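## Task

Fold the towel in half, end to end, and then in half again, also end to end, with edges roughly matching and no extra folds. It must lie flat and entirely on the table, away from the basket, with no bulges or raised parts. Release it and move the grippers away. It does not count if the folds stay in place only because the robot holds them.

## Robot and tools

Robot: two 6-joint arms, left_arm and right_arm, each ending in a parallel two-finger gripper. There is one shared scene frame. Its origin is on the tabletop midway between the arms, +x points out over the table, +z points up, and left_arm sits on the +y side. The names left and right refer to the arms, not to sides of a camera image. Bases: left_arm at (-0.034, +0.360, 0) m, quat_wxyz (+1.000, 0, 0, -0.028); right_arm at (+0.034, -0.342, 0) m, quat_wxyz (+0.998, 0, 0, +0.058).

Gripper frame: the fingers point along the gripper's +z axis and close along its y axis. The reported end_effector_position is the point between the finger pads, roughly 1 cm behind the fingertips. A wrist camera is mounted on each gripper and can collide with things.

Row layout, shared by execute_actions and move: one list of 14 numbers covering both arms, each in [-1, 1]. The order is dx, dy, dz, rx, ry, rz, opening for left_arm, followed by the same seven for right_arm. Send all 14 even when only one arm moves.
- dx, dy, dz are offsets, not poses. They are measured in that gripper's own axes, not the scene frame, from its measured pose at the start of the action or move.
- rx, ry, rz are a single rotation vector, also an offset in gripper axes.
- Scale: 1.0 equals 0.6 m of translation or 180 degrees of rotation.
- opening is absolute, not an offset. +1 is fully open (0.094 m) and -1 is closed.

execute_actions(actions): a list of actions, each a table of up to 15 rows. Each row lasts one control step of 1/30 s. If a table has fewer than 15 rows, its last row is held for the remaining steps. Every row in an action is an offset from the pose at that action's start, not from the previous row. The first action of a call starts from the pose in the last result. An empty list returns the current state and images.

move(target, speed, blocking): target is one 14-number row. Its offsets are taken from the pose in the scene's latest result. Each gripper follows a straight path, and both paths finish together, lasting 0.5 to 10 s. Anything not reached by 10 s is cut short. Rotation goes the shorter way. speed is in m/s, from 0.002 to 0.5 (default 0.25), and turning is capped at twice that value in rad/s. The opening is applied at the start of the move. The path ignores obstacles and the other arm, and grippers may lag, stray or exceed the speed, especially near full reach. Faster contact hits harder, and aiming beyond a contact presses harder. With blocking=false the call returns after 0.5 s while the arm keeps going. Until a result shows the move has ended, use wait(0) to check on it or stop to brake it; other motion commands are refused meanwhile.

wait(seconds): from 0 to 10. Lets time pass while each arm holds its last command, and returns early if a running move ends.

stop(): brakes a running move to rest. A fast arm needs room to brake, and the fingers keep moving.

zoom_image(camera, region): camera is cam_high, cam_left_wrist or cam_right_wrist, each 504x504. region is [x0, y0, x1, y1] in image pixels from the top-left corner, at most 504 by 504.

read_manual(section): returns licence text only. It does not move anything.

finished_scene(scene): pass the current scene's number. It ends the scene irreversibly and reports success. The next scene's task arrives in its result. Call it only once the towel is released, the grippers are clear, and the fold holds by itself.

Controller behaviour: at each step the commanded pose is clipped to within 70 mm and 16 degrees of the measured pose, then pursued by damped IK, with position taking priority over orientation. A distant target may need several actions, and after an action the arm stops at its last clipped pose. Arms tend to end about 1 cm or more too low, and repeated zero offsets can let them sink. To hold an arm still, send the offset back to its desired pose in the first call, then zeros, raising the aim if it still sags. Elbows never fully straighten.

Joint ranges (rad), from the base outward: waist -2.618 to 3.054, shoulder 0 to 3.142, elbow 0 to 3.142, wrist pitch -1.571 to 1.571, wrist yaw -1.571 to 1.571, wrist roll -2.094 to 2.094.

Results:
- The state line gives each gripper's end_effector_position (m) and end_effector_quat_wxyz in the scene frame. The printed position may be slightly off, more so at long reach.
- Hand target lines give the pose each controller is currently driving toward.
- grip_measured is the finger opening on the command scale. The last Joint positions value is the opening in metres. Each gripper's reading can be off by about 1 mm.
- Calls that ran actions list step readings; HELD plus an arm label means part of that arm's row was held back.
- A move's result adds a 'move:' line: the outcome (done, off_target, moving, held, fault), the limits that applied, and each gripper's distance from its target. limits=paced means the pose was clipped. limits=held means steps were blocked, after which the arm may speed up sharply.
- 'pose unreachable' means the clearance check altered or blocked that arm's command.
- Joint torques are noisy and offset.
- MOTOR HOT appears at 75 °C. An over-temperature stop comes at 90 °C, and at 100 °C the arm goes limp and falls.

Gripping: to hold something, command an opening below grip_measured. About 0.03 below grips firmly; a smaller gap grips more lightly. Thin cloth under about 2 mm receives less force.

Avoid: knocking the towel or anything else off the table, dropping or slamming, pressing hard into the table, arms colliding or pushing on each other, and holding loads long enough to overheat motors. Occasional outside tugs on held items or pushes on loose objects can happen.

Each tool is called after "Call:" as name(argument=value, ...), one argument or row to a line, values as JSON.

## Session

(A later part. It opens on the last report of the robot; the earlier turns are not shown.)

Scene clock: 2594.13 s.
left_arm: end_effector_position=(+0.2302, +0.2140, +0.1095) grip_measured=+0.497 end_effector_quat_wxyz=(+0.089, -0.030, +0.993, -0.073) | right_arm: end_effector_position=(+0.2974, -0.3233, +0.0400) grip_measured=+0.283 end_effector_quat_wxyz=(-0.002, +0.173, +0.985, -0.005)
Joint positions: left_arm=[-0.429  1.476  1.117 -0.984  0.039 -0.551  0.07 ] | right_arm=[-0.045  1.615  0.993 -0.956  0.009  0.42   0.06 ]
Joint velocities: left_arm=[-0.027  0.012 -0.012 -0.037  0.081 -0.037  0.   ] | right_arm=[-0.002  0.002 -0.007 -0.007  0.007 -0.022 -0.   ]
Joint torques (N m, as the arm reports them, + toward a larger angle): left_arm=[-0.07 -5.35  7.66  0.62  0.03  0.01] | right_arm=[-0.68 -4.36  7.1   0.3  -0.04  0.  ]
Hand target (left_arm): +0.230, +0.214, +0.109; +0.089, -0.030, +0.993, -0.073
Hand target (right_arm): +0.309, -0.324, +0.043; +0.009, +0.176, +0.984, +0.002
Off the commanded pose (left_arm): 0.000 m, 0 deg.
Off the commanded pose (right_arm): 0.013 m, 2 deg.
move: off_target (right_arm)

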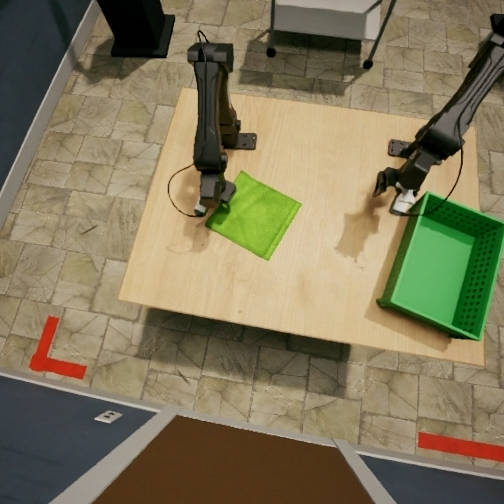

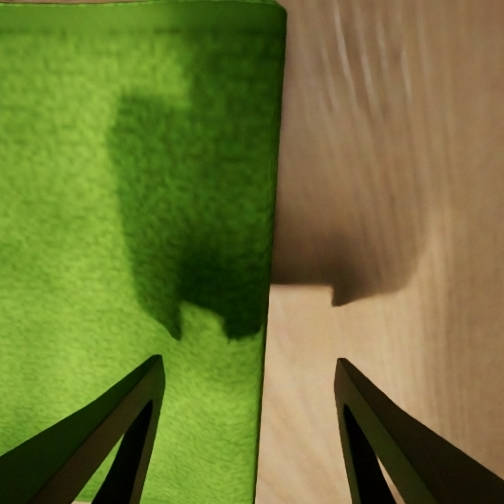

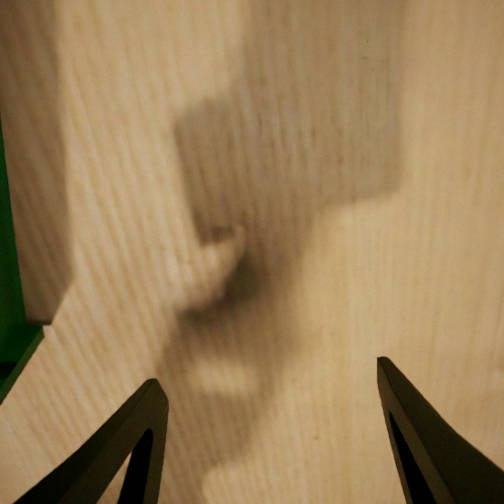

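Call:
execute_actions(
  actions=[
    [[0,0,0,0,0,0,0.5,0,0.03,0.04,0,0,0,0.28]],
    [[0,0,0,0,0,0,0.5,0,0,0.03,0,0,0,0.28]],
    [[0,0,0,0,0,0,0.5,0,0,0.03,0,0,0,-1]],
    [[0,0,0,0,0,0,0.5,0,0,0.0,0,0,0,-1]],
    [[0,0,0,0,0,0,0.5,0,0,-0.08,0,0,0,-1]],
  ],
)

Scene clock: 2601.70 s.
left_arm: end_effector_position=(+0.2302, +0.2140, +0.1095) grip_measured=+0.497 end_effector_quat_wxyz=(+0.089, -0.030, +0.993, -0.073) | right_arm: end_effector_position=(+0.3140, -0.3045, +0.0541) grip_measured=-0.909 end_effector_quat_wxyz=(+0.022, +0.173, +0.985, +0.011)
Joint positions: left_arm=[-0.429  1.476  1.117 -0.984  0.039 -0.551  0.07 ] | right_arm=[ 0.007  1.612  1.049 -0.958 -0.007  0.472  0.004]
Joint velocities: left_arm=[ 0.002  0.002  0.007 -0.037 -0.007 -0.022 -0.001] | right_arm=[-0.007  0.007  0.002 -0.066  0.037 -0.037  0.001]
Joint torques (N m, as the arm reports them, + toward a larger angle): left_arm=[-0.09 -5.3   7.56  0.66  0.05 -0.02] | right_arm=[-0.09 -6.51  6.81  0.14  0.01  0.03]
Hand target (left_arm): +0.230, +0.214, +0.109; +0.089, -0.030, +0.993, -0.073
Hand target (right_arm): +0.316, -0.305, +0.063; +0.029, +0.173, +0.984, +0.013
Off the commanded pose (left_arm): 0.000 m, 0 deg.
Off the commanded pose (right_arm): 0.009 m, 1 deg.
Step readings (end_effector_position; steps 1 to 15: 1st action; 16 to 30: 2nd action; 31 to 45: 3rd action; 46 to 60: 4th action; 61 to 75: 5th action):
0: left_arm (+0.2302, +0.2140, +0.1095) | right_arm (+0.2976, -0.3231, +0.0400)
1: left_arm (+0.2302, +0.2140, +0.1095) | right_arm (+0.2984, -0.3222, +0.0389)
2: left_arm (+0.2302, +0.2140, +0.1095) | right_arm (+0.3004, -0.3194, +0.0368)
4: left_arm (+0.2302, +0.2140, +0.1095) | right_arm (+0.3026, -0.3126, +0.0309)
8: left_arm (+0.2302, +0.2140, +0.1095) | right_arm (+0.3043, -0.3086, +0.0242)
15: left_arm (+0.2302, +0.2140, +0.1095) | right_arm (+0.3079, -0.3081, +0.0241)
16: left_arm (+0.2302, +0.2140, +0.1095) | right_arm (+0.3086, -0.3080, +0.0233)
17: left_arm (+0.2302, +0.2140, +0.1095) | right_arm (+0.3098, -0.3079, +0.0222)
19: left_arm (+0.2302, +0.2140, +0.1095) | right_arm (+0.3103, -0.3078, +0.0191)
23: left_arm (+0.2302, +0.2140, +0.1095) | right_arm (+0.3104, -0.3078, +0.0162)
30: left_arm (+0.2302, +0.2140, +0.1095) | right_arm (+0.3107, -0.3078, +0.0162)
31: left_arm (+0.2302, +0.2140, +0.1095) | right_arm (+0.3113, -0.3073, +0.0157)
32: left_arm (+0.2302, +0.2140, +0.1095) | right_arm (+0.3133, -0.3060, +0.0153)
34: left_arm (+0.2302, +0.2140, +0.1095) | right_arm (+0.3176, -0.3041, +0.0154)
38: left_arm (+0.2302, +0.2140, +0.1095) | right_arm (+0.3190, -0.3039, +0.0155)
45: left_arm (+0.2302, +0.2140, +0.1095) | right_arm (+0.3190, -0.3039, +0.0155)
46: left_arm (+0.2302, +0.2140, +0.1095) | right_arm (+0.3189, -0.3039, +0.0155)
47: left_arm (+0.2302, +0.2140, +0.1095) | right_arm (+0.3189, -0.3039, +0.0155)
49: left_arm (+0.2302, +0.2140, +0.1095) | right_arm (+0.3189, -0.3039, +0.0155)
53: left_arm (+0.2302, +0.2140, +0.1095) | right_arm (+0.3189, -0.3039, +0.0155)
60: left_arm (+0.2302, +0.2140, +0.1095) | right_arm (+0.3189, -0.3039, +0.0155)
61: left_arm (+0.2302, +0.2140, +0.1095) | right_arm (+0.3180, -0.3040, +0.0186)
62: left_arm (+0.2302, +0.2140, +0.1095) | right_arm (+0.3160, -0.3042, +0.0238)
64: left_arm (+0.2302, +0.2140, +0.1095) | right_arm (+0.3181, -0.3040, +0.0380)
68: left_arm (+0.2302, +0.2140, +0.1095) | right_arm (+0.3224, -0.3034, +0.0543)
75: end_effector_position above

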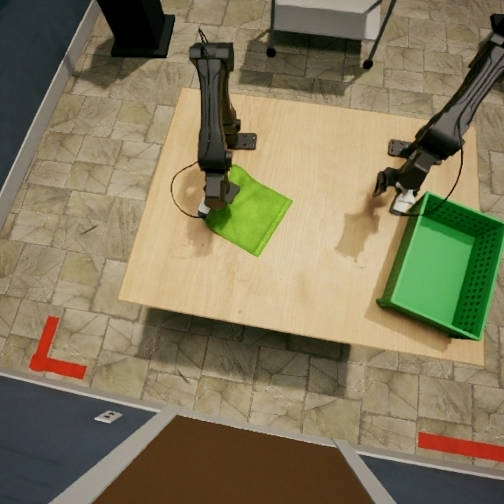

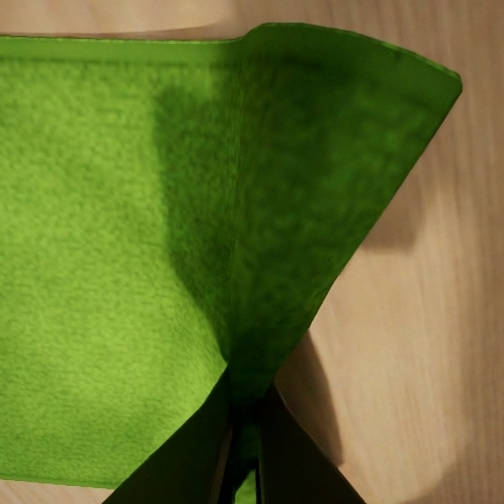

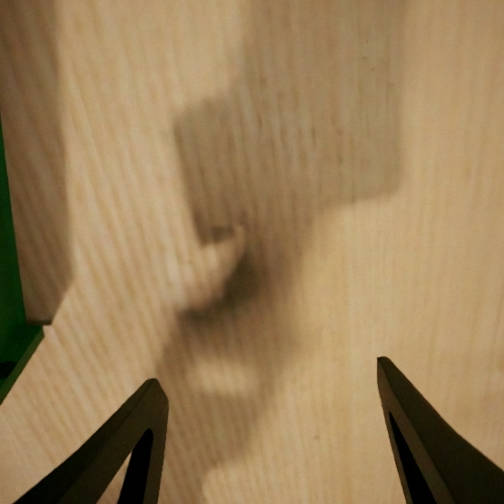

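Call:
move(
  target=[0,0,0,0,0,0,0.5,-0.02,0.2,-0.05,0,0,0,-1],
  speed=0.1,
)

Scene clock: 2607.50 s.
left_arm: end_effector_position=(+0.2302, +0.2140, +0.1095) grip_measured=+0.497 end_effector_quat_wxyz=(+0.089, -0.030, +0.993, -0.073) | right_arm: end_effector_position=(+0.3601, -0.1981, +0.0863) grip_measured=-0.909 end_effector_quat_wxyz=(+0.020, +0.174, +0.984, +0.017)
Joint positions: left_arm=[-0.429  1.476  1.117 -0.984  0.039 -0.551  0.07 ] | right_arm=[ 0.292  1.854  1.464 -1.128 -0.007  0.757  0.004]
Joint velocities: left_arm=[ 0.012  0.007 -0.012 -0.081  0.022  0.022 -0.001] | right_arm=[-0.017  0.002 -0.007 -0.11  -0.037 -0.022 -0.   ]
Joint torques (N m, as the arm reports them, + toward a larger angle): left_arm=[-0.07 -5.38  7.52  0.65  0.05 -0.02] | right_arm=[ 0.53 -6.45  7.63  0.15  0.08  0.1 ]
Hand target (left_arm): +0.230, +0.214, +0.109; +0.089, -0.030, +0.993, -0.073
Hand target (right_arm): +0.364, -0.195, +0.088; +0.022, +0.173, +0.985, +0.013
Off the commanded pose (left_arm): 0.000 m, 0 deg.
Off the commanded pose (right_arm): 0.005 m, 1 deg.
move: done

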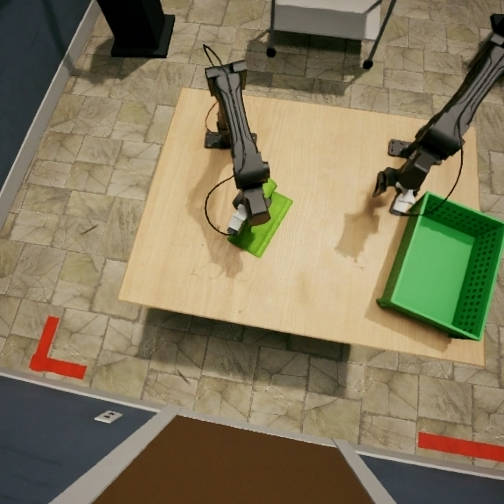

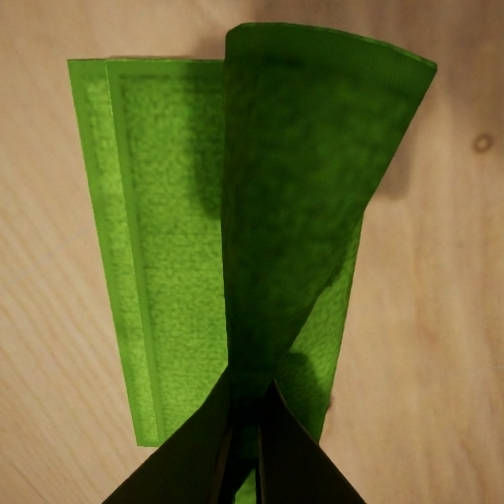

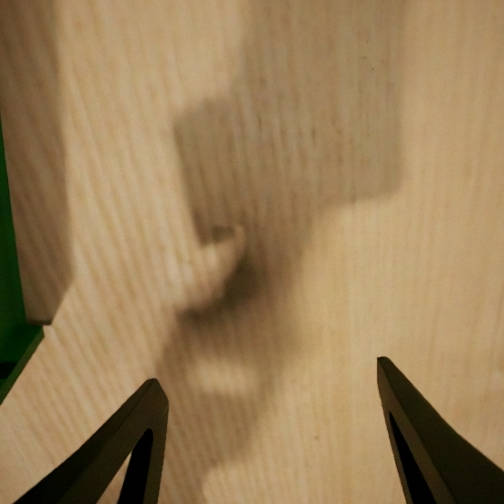

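Call:
move(
  target=[0,0,0,0,0,0,0.5,0,0.07,0.07,0.25,0,0,-1],
  speed=0.08,
)

Scene clock: 2617.50 s.
left_arm: end_effector_position=(+0.2302, +0.2140, +0.1095) grip_measured=+0.497 end_effector_quat_wxyz=(+0.089, -0.030, +0.993, -0.073) | right_arm: end_effector_position=(+0.3702, -0.1610, +0.0443) grip_measured=-0.909 end_effector_quat_wxyz=(+0.027, +0.149, +0.953, -0.261)
Joint positions: left_arm=[-0.429  1.476  1.117 -0.984  0.039 -0.551  0.07 ] | right_arm=[ 0.553  2.38   1.991 -1.551  0.391  1.054  0.004]
Joint velocities: left_arm=[0.007 0.007 0.002 0.051 0.051 0.022 0.   ] | right_arm=[ 0.007 -0.022  0.002 -0.007  0.037  0.022 -0.001]
Joint torques (N m, as the arm reports them, + toward a larger angle): left_arm=[ 0.05 -5.3   7.51  0.63  0.05 -0.02] | right_arm=[ 0.86 -9.45  7.01 -0.52  0.4   0.1 ]
Hand target (left_arm): +0.230, +0.214, +0.109; +0.089, -0.030, +0.993, -0.073
Hand target (right_arm): +0.375, -0.157, +0.045; +0.041, +0.146, +0.952, -0.267
Off the commanded pose (left_arm): 0.000 m, 0 deg.
Off the commanded pose (right_arm): 0.007 m, 15 deg.
joint sent to its limit (right arm) — the command would take joint 4 (wrist pitch) past its lower limit, so that joint was sent only as far as its limit.
move: off_target (right_arm)

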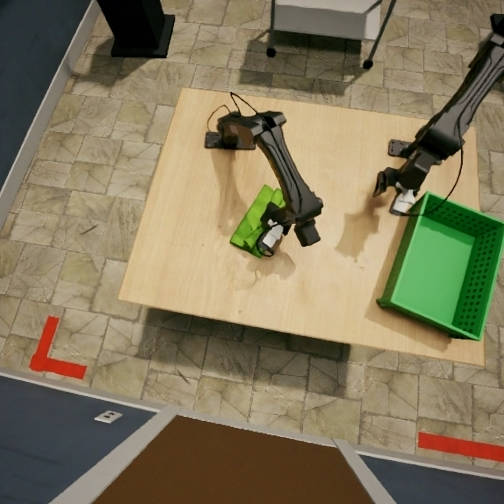

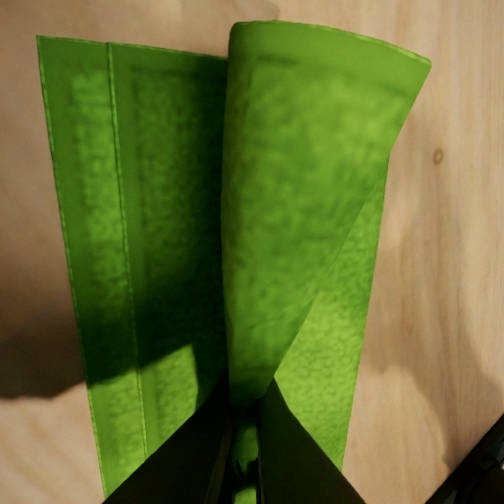

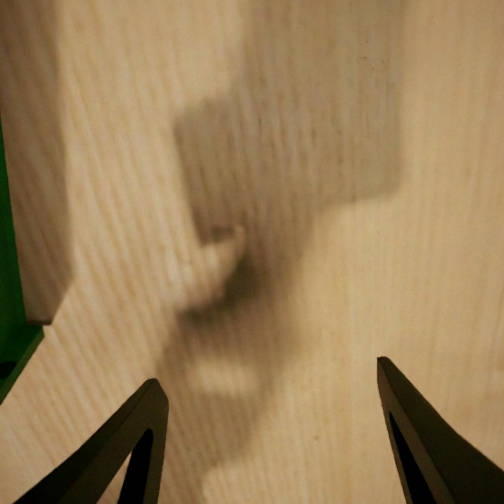

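Release here and see.

Call:
execute_actions(
  actions=[
    [[0,0,0,0,0,0,0.5,0,0,0.0,0,0,0,1]],
    [[0,0,0,0,0,0,0.5,0,0,-0.11,0,0,0,1]],
    [[0,0,0,0,0,0,0.5,0.1,-0.05,-0.1,-0.08,0,0,1]],
    [[0,0,0,0,0,0,0.5,0.1,-0.1,-0.0,-0.08,0,0,1]],
    [[0,0,0,0,0,0,0.5,0.05,-0.1,-0.0,0,0,0,1]],
    [[0,0,0,0,0,0,0.5,0.0,-0.1,-0.0,0,0,0,1]],
  ],
)

Call:
zoom_image(
  camera="cam_high",
  region=[130,150,370,300],
)

Scene clock: 2629.77 s.
left_arm: end_effector_position=(+0.2302, +0.2140, +0.1095) grip_measured=+0.497 end_effector_quat_wxyz=(+0.089, -0.030, +0.993, -0.073) | right_arm: end_effector_position=(+0.1839, -0.2676, +0.1437) grip_measured=+1.000 end_effector_quat_wxyz=(+0.135, +0.112, +0.983, +0.052)
Joint positions: left_arm=[-0.429  1.476  1.117 -0.984  0.039 -0.551  0.07 ] | right_arm=[ 0.423  0.884  0.881 -1.287  0.081  0.756  0.094]
Joint velocities: left_arm=[-0.002 -0.017  0.012  0.007 -0.022 -0.037 -0.   ] | right_arm=[-0.027  0.007 -0.002 -0.051 -0.066 -0.168  0.   ]
Joint torques (N m, as the arm reports them, + toward a larger angle): left_arm=[-0.05 -5.5   7.49  0.64  0.03  0.01] | right_arm=[-0.92 -1.6   4.65  0.52  0.01 -0.05]
Hand target (left_arm): +0.230, +0.214, +0.109; +0.089, -0.030, +0.993, -0.073
Hand target (right_arm): +0.178, -0.271, +0.141; +0.129, +0.105, +0.985, +0.052
Off the commanded pose (left_arm): 0.000 m, 0 deg.
Off the commanded pose (right_arm): 0.008 m, 1 deg.
Step readings (end_effector_position; steps 1 to 15: 1st action; 16 to 30: 2nd action; 31 to 45: 3rd action; 46 to 60: 4th action; 61 to 75: 5th action; 76 to 90: 6th action):
0: left_arm (+0.2302, +0.2140, +0.1095) | right_arm (+0.3706, -0.1613, +0.0445)
1: left_arm (+0.2302, +0.2140, +0.1095) | right_arm (+0.3705, -0.1613, +0.0444)
2: left_arm (+0.2302, +0.2140, +0.1095) | right_arm (+0.3705, -0.1612, +0.0444)
4: left_arm (+0.2302, +0.2140, +0.1095) | right_arm (+0.3704, -0.1612, +0.0444)
8: left_arm (+0.2302, +0.2140, +0.1095) | right_arm (+0.3703, -0.1611, +0.0443)
15: left_arm (+0.2302, +0.2140, +0.1095) | right_arm (+0.3703, -0.1611, +0.0443)
16: left_arm (+0.2302, +0.2140, +0.1095) | right_arm (+0.3704, -0.1594, +0.0471)
17: left_arm (+0.2302, +0.2140, +0.1095) | right_arm (+0.3698, -0.1571, +0.0510)
19: left_arm (+0.2302, +0.2140, +0.1095) | right_arm (+0.3684, -0.1486, +0.0659)
23: left_arm (+0.2302, +0.2140, +0.1095) | right_arm (+0.3693, -0.1306, +0.0943)
30: left_arm (+0.2302, +0.2140, +0.1095) | right_arm (+0.3700, -0.1281, +0.0987)
31: left_arm (+0.2302, +0.2140, +0.1095) | right_arm (+0.3675, -0.1266, +0.0979)
32: left_arm (+0.2302, +0.2140, +0.1095) | right_arm (+0.3566, -0.1289, +0.0964)
34: left_arm (+0.2302, +0.2140, +0.1095) | right_arm (+0.3291, -0.1358, +0.1081)
38: left_arm (+0.2302, +0.2140, +0.1095) | right_arm (+0.3007, -0.1257, +0.1526)
45: left_arm (+0.2302, +0.2140, +0.1095) | right_arm (+0.2977, -0.1178, +0.1623)
46: left_arm (+0.2302, +0.2140, +0.1095) | right_arm (+0.2958, -0.1172, +0.1584)
47: left_arm (+0.2302, +0.2140, +0.1095) | right_arm (+0.2847, -0.1241, +0.1504)
49: left_arm (+0.2302, +0.2140, +0.1095) | right_arm (+0.2517, -0.1521, +0.1401)
53: left_arm (+0.2302, +0.2140, +0.1095) | right_arm (+0.2189, -0.1789, +0.1524)
60: left_arm (+0.2302, +0.2140, +0.1095) | right_arm (+0.2262, -0.1656, +0.1619)
61: left_arm (+0.2302, +0.2140, +0.1095) | right_arm (+0.2255, -0.1666, +0.1593)
62: left_arm (+0.2302, +0.2140, +0.1095) | right_arm (+0.2194, -0.1740, +0.1531)
64: left_arm (+0.2302, +0.2140, +0.1095) | right_arm (+0.2002, -0.1971, +0.1439)
68: left_arm (+0.2302, +0.2140, +0.1095) | right_arm (+0.1890, -0.2120, +0.1483)
75: left_arm (+0.2302, +0.2140, +0.1095) | right_arm (+0.1889, -0.2122, +0.1488)
76: left_arm (+0.2302, +0.2140, +0.1095) | right_arm (+0.1897, -0.2147, +0.1476)
77: left_arm (+0.2302, +0.2140, +0.1095) | right_arm (+0.1910, -0.2252, +0.1445)
79: left_arm (+0.2302, +0.2140, +0.1095) | right_arm (+0.1872, -0.2501, +0.1409)
83: left_arm (+0.2302, +0.2140, +0.1095) | right_arm (+0.1850, -0.2676, +0.1443)
90: end_effector_position above

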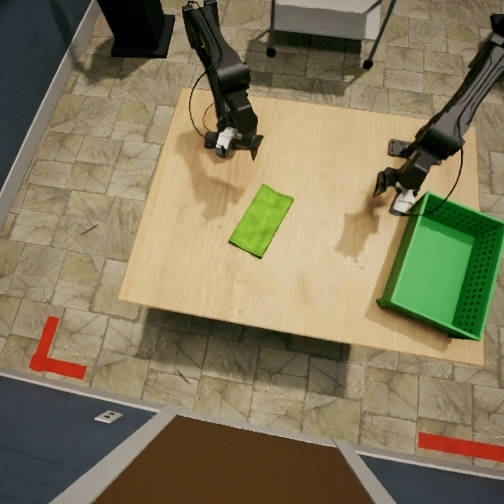

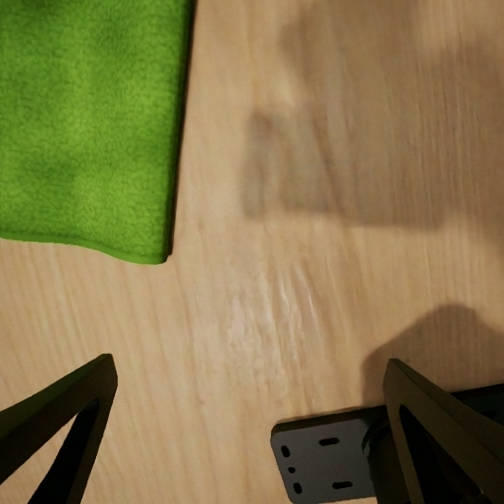

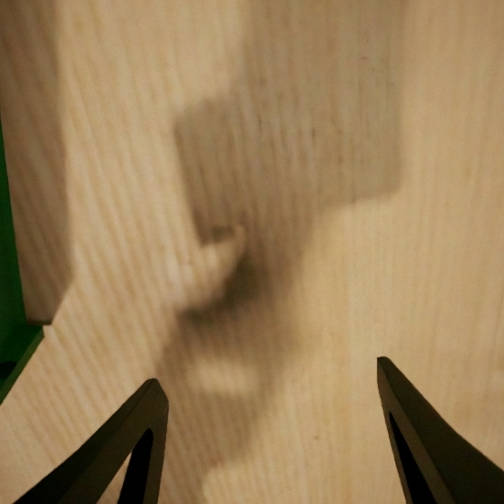

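Region (130, 150, 370, 300) of cam_high's 504x504 image, scaled by 2.100, with more detail than that image has; it fills the top 315 rows of this view, and the rest is white.

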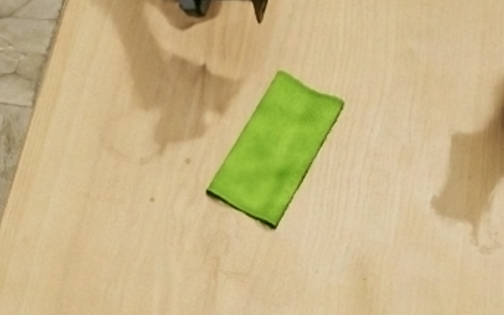

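Call:
finished_scene(
  scene=1,
)

The scene is finished: the task was done.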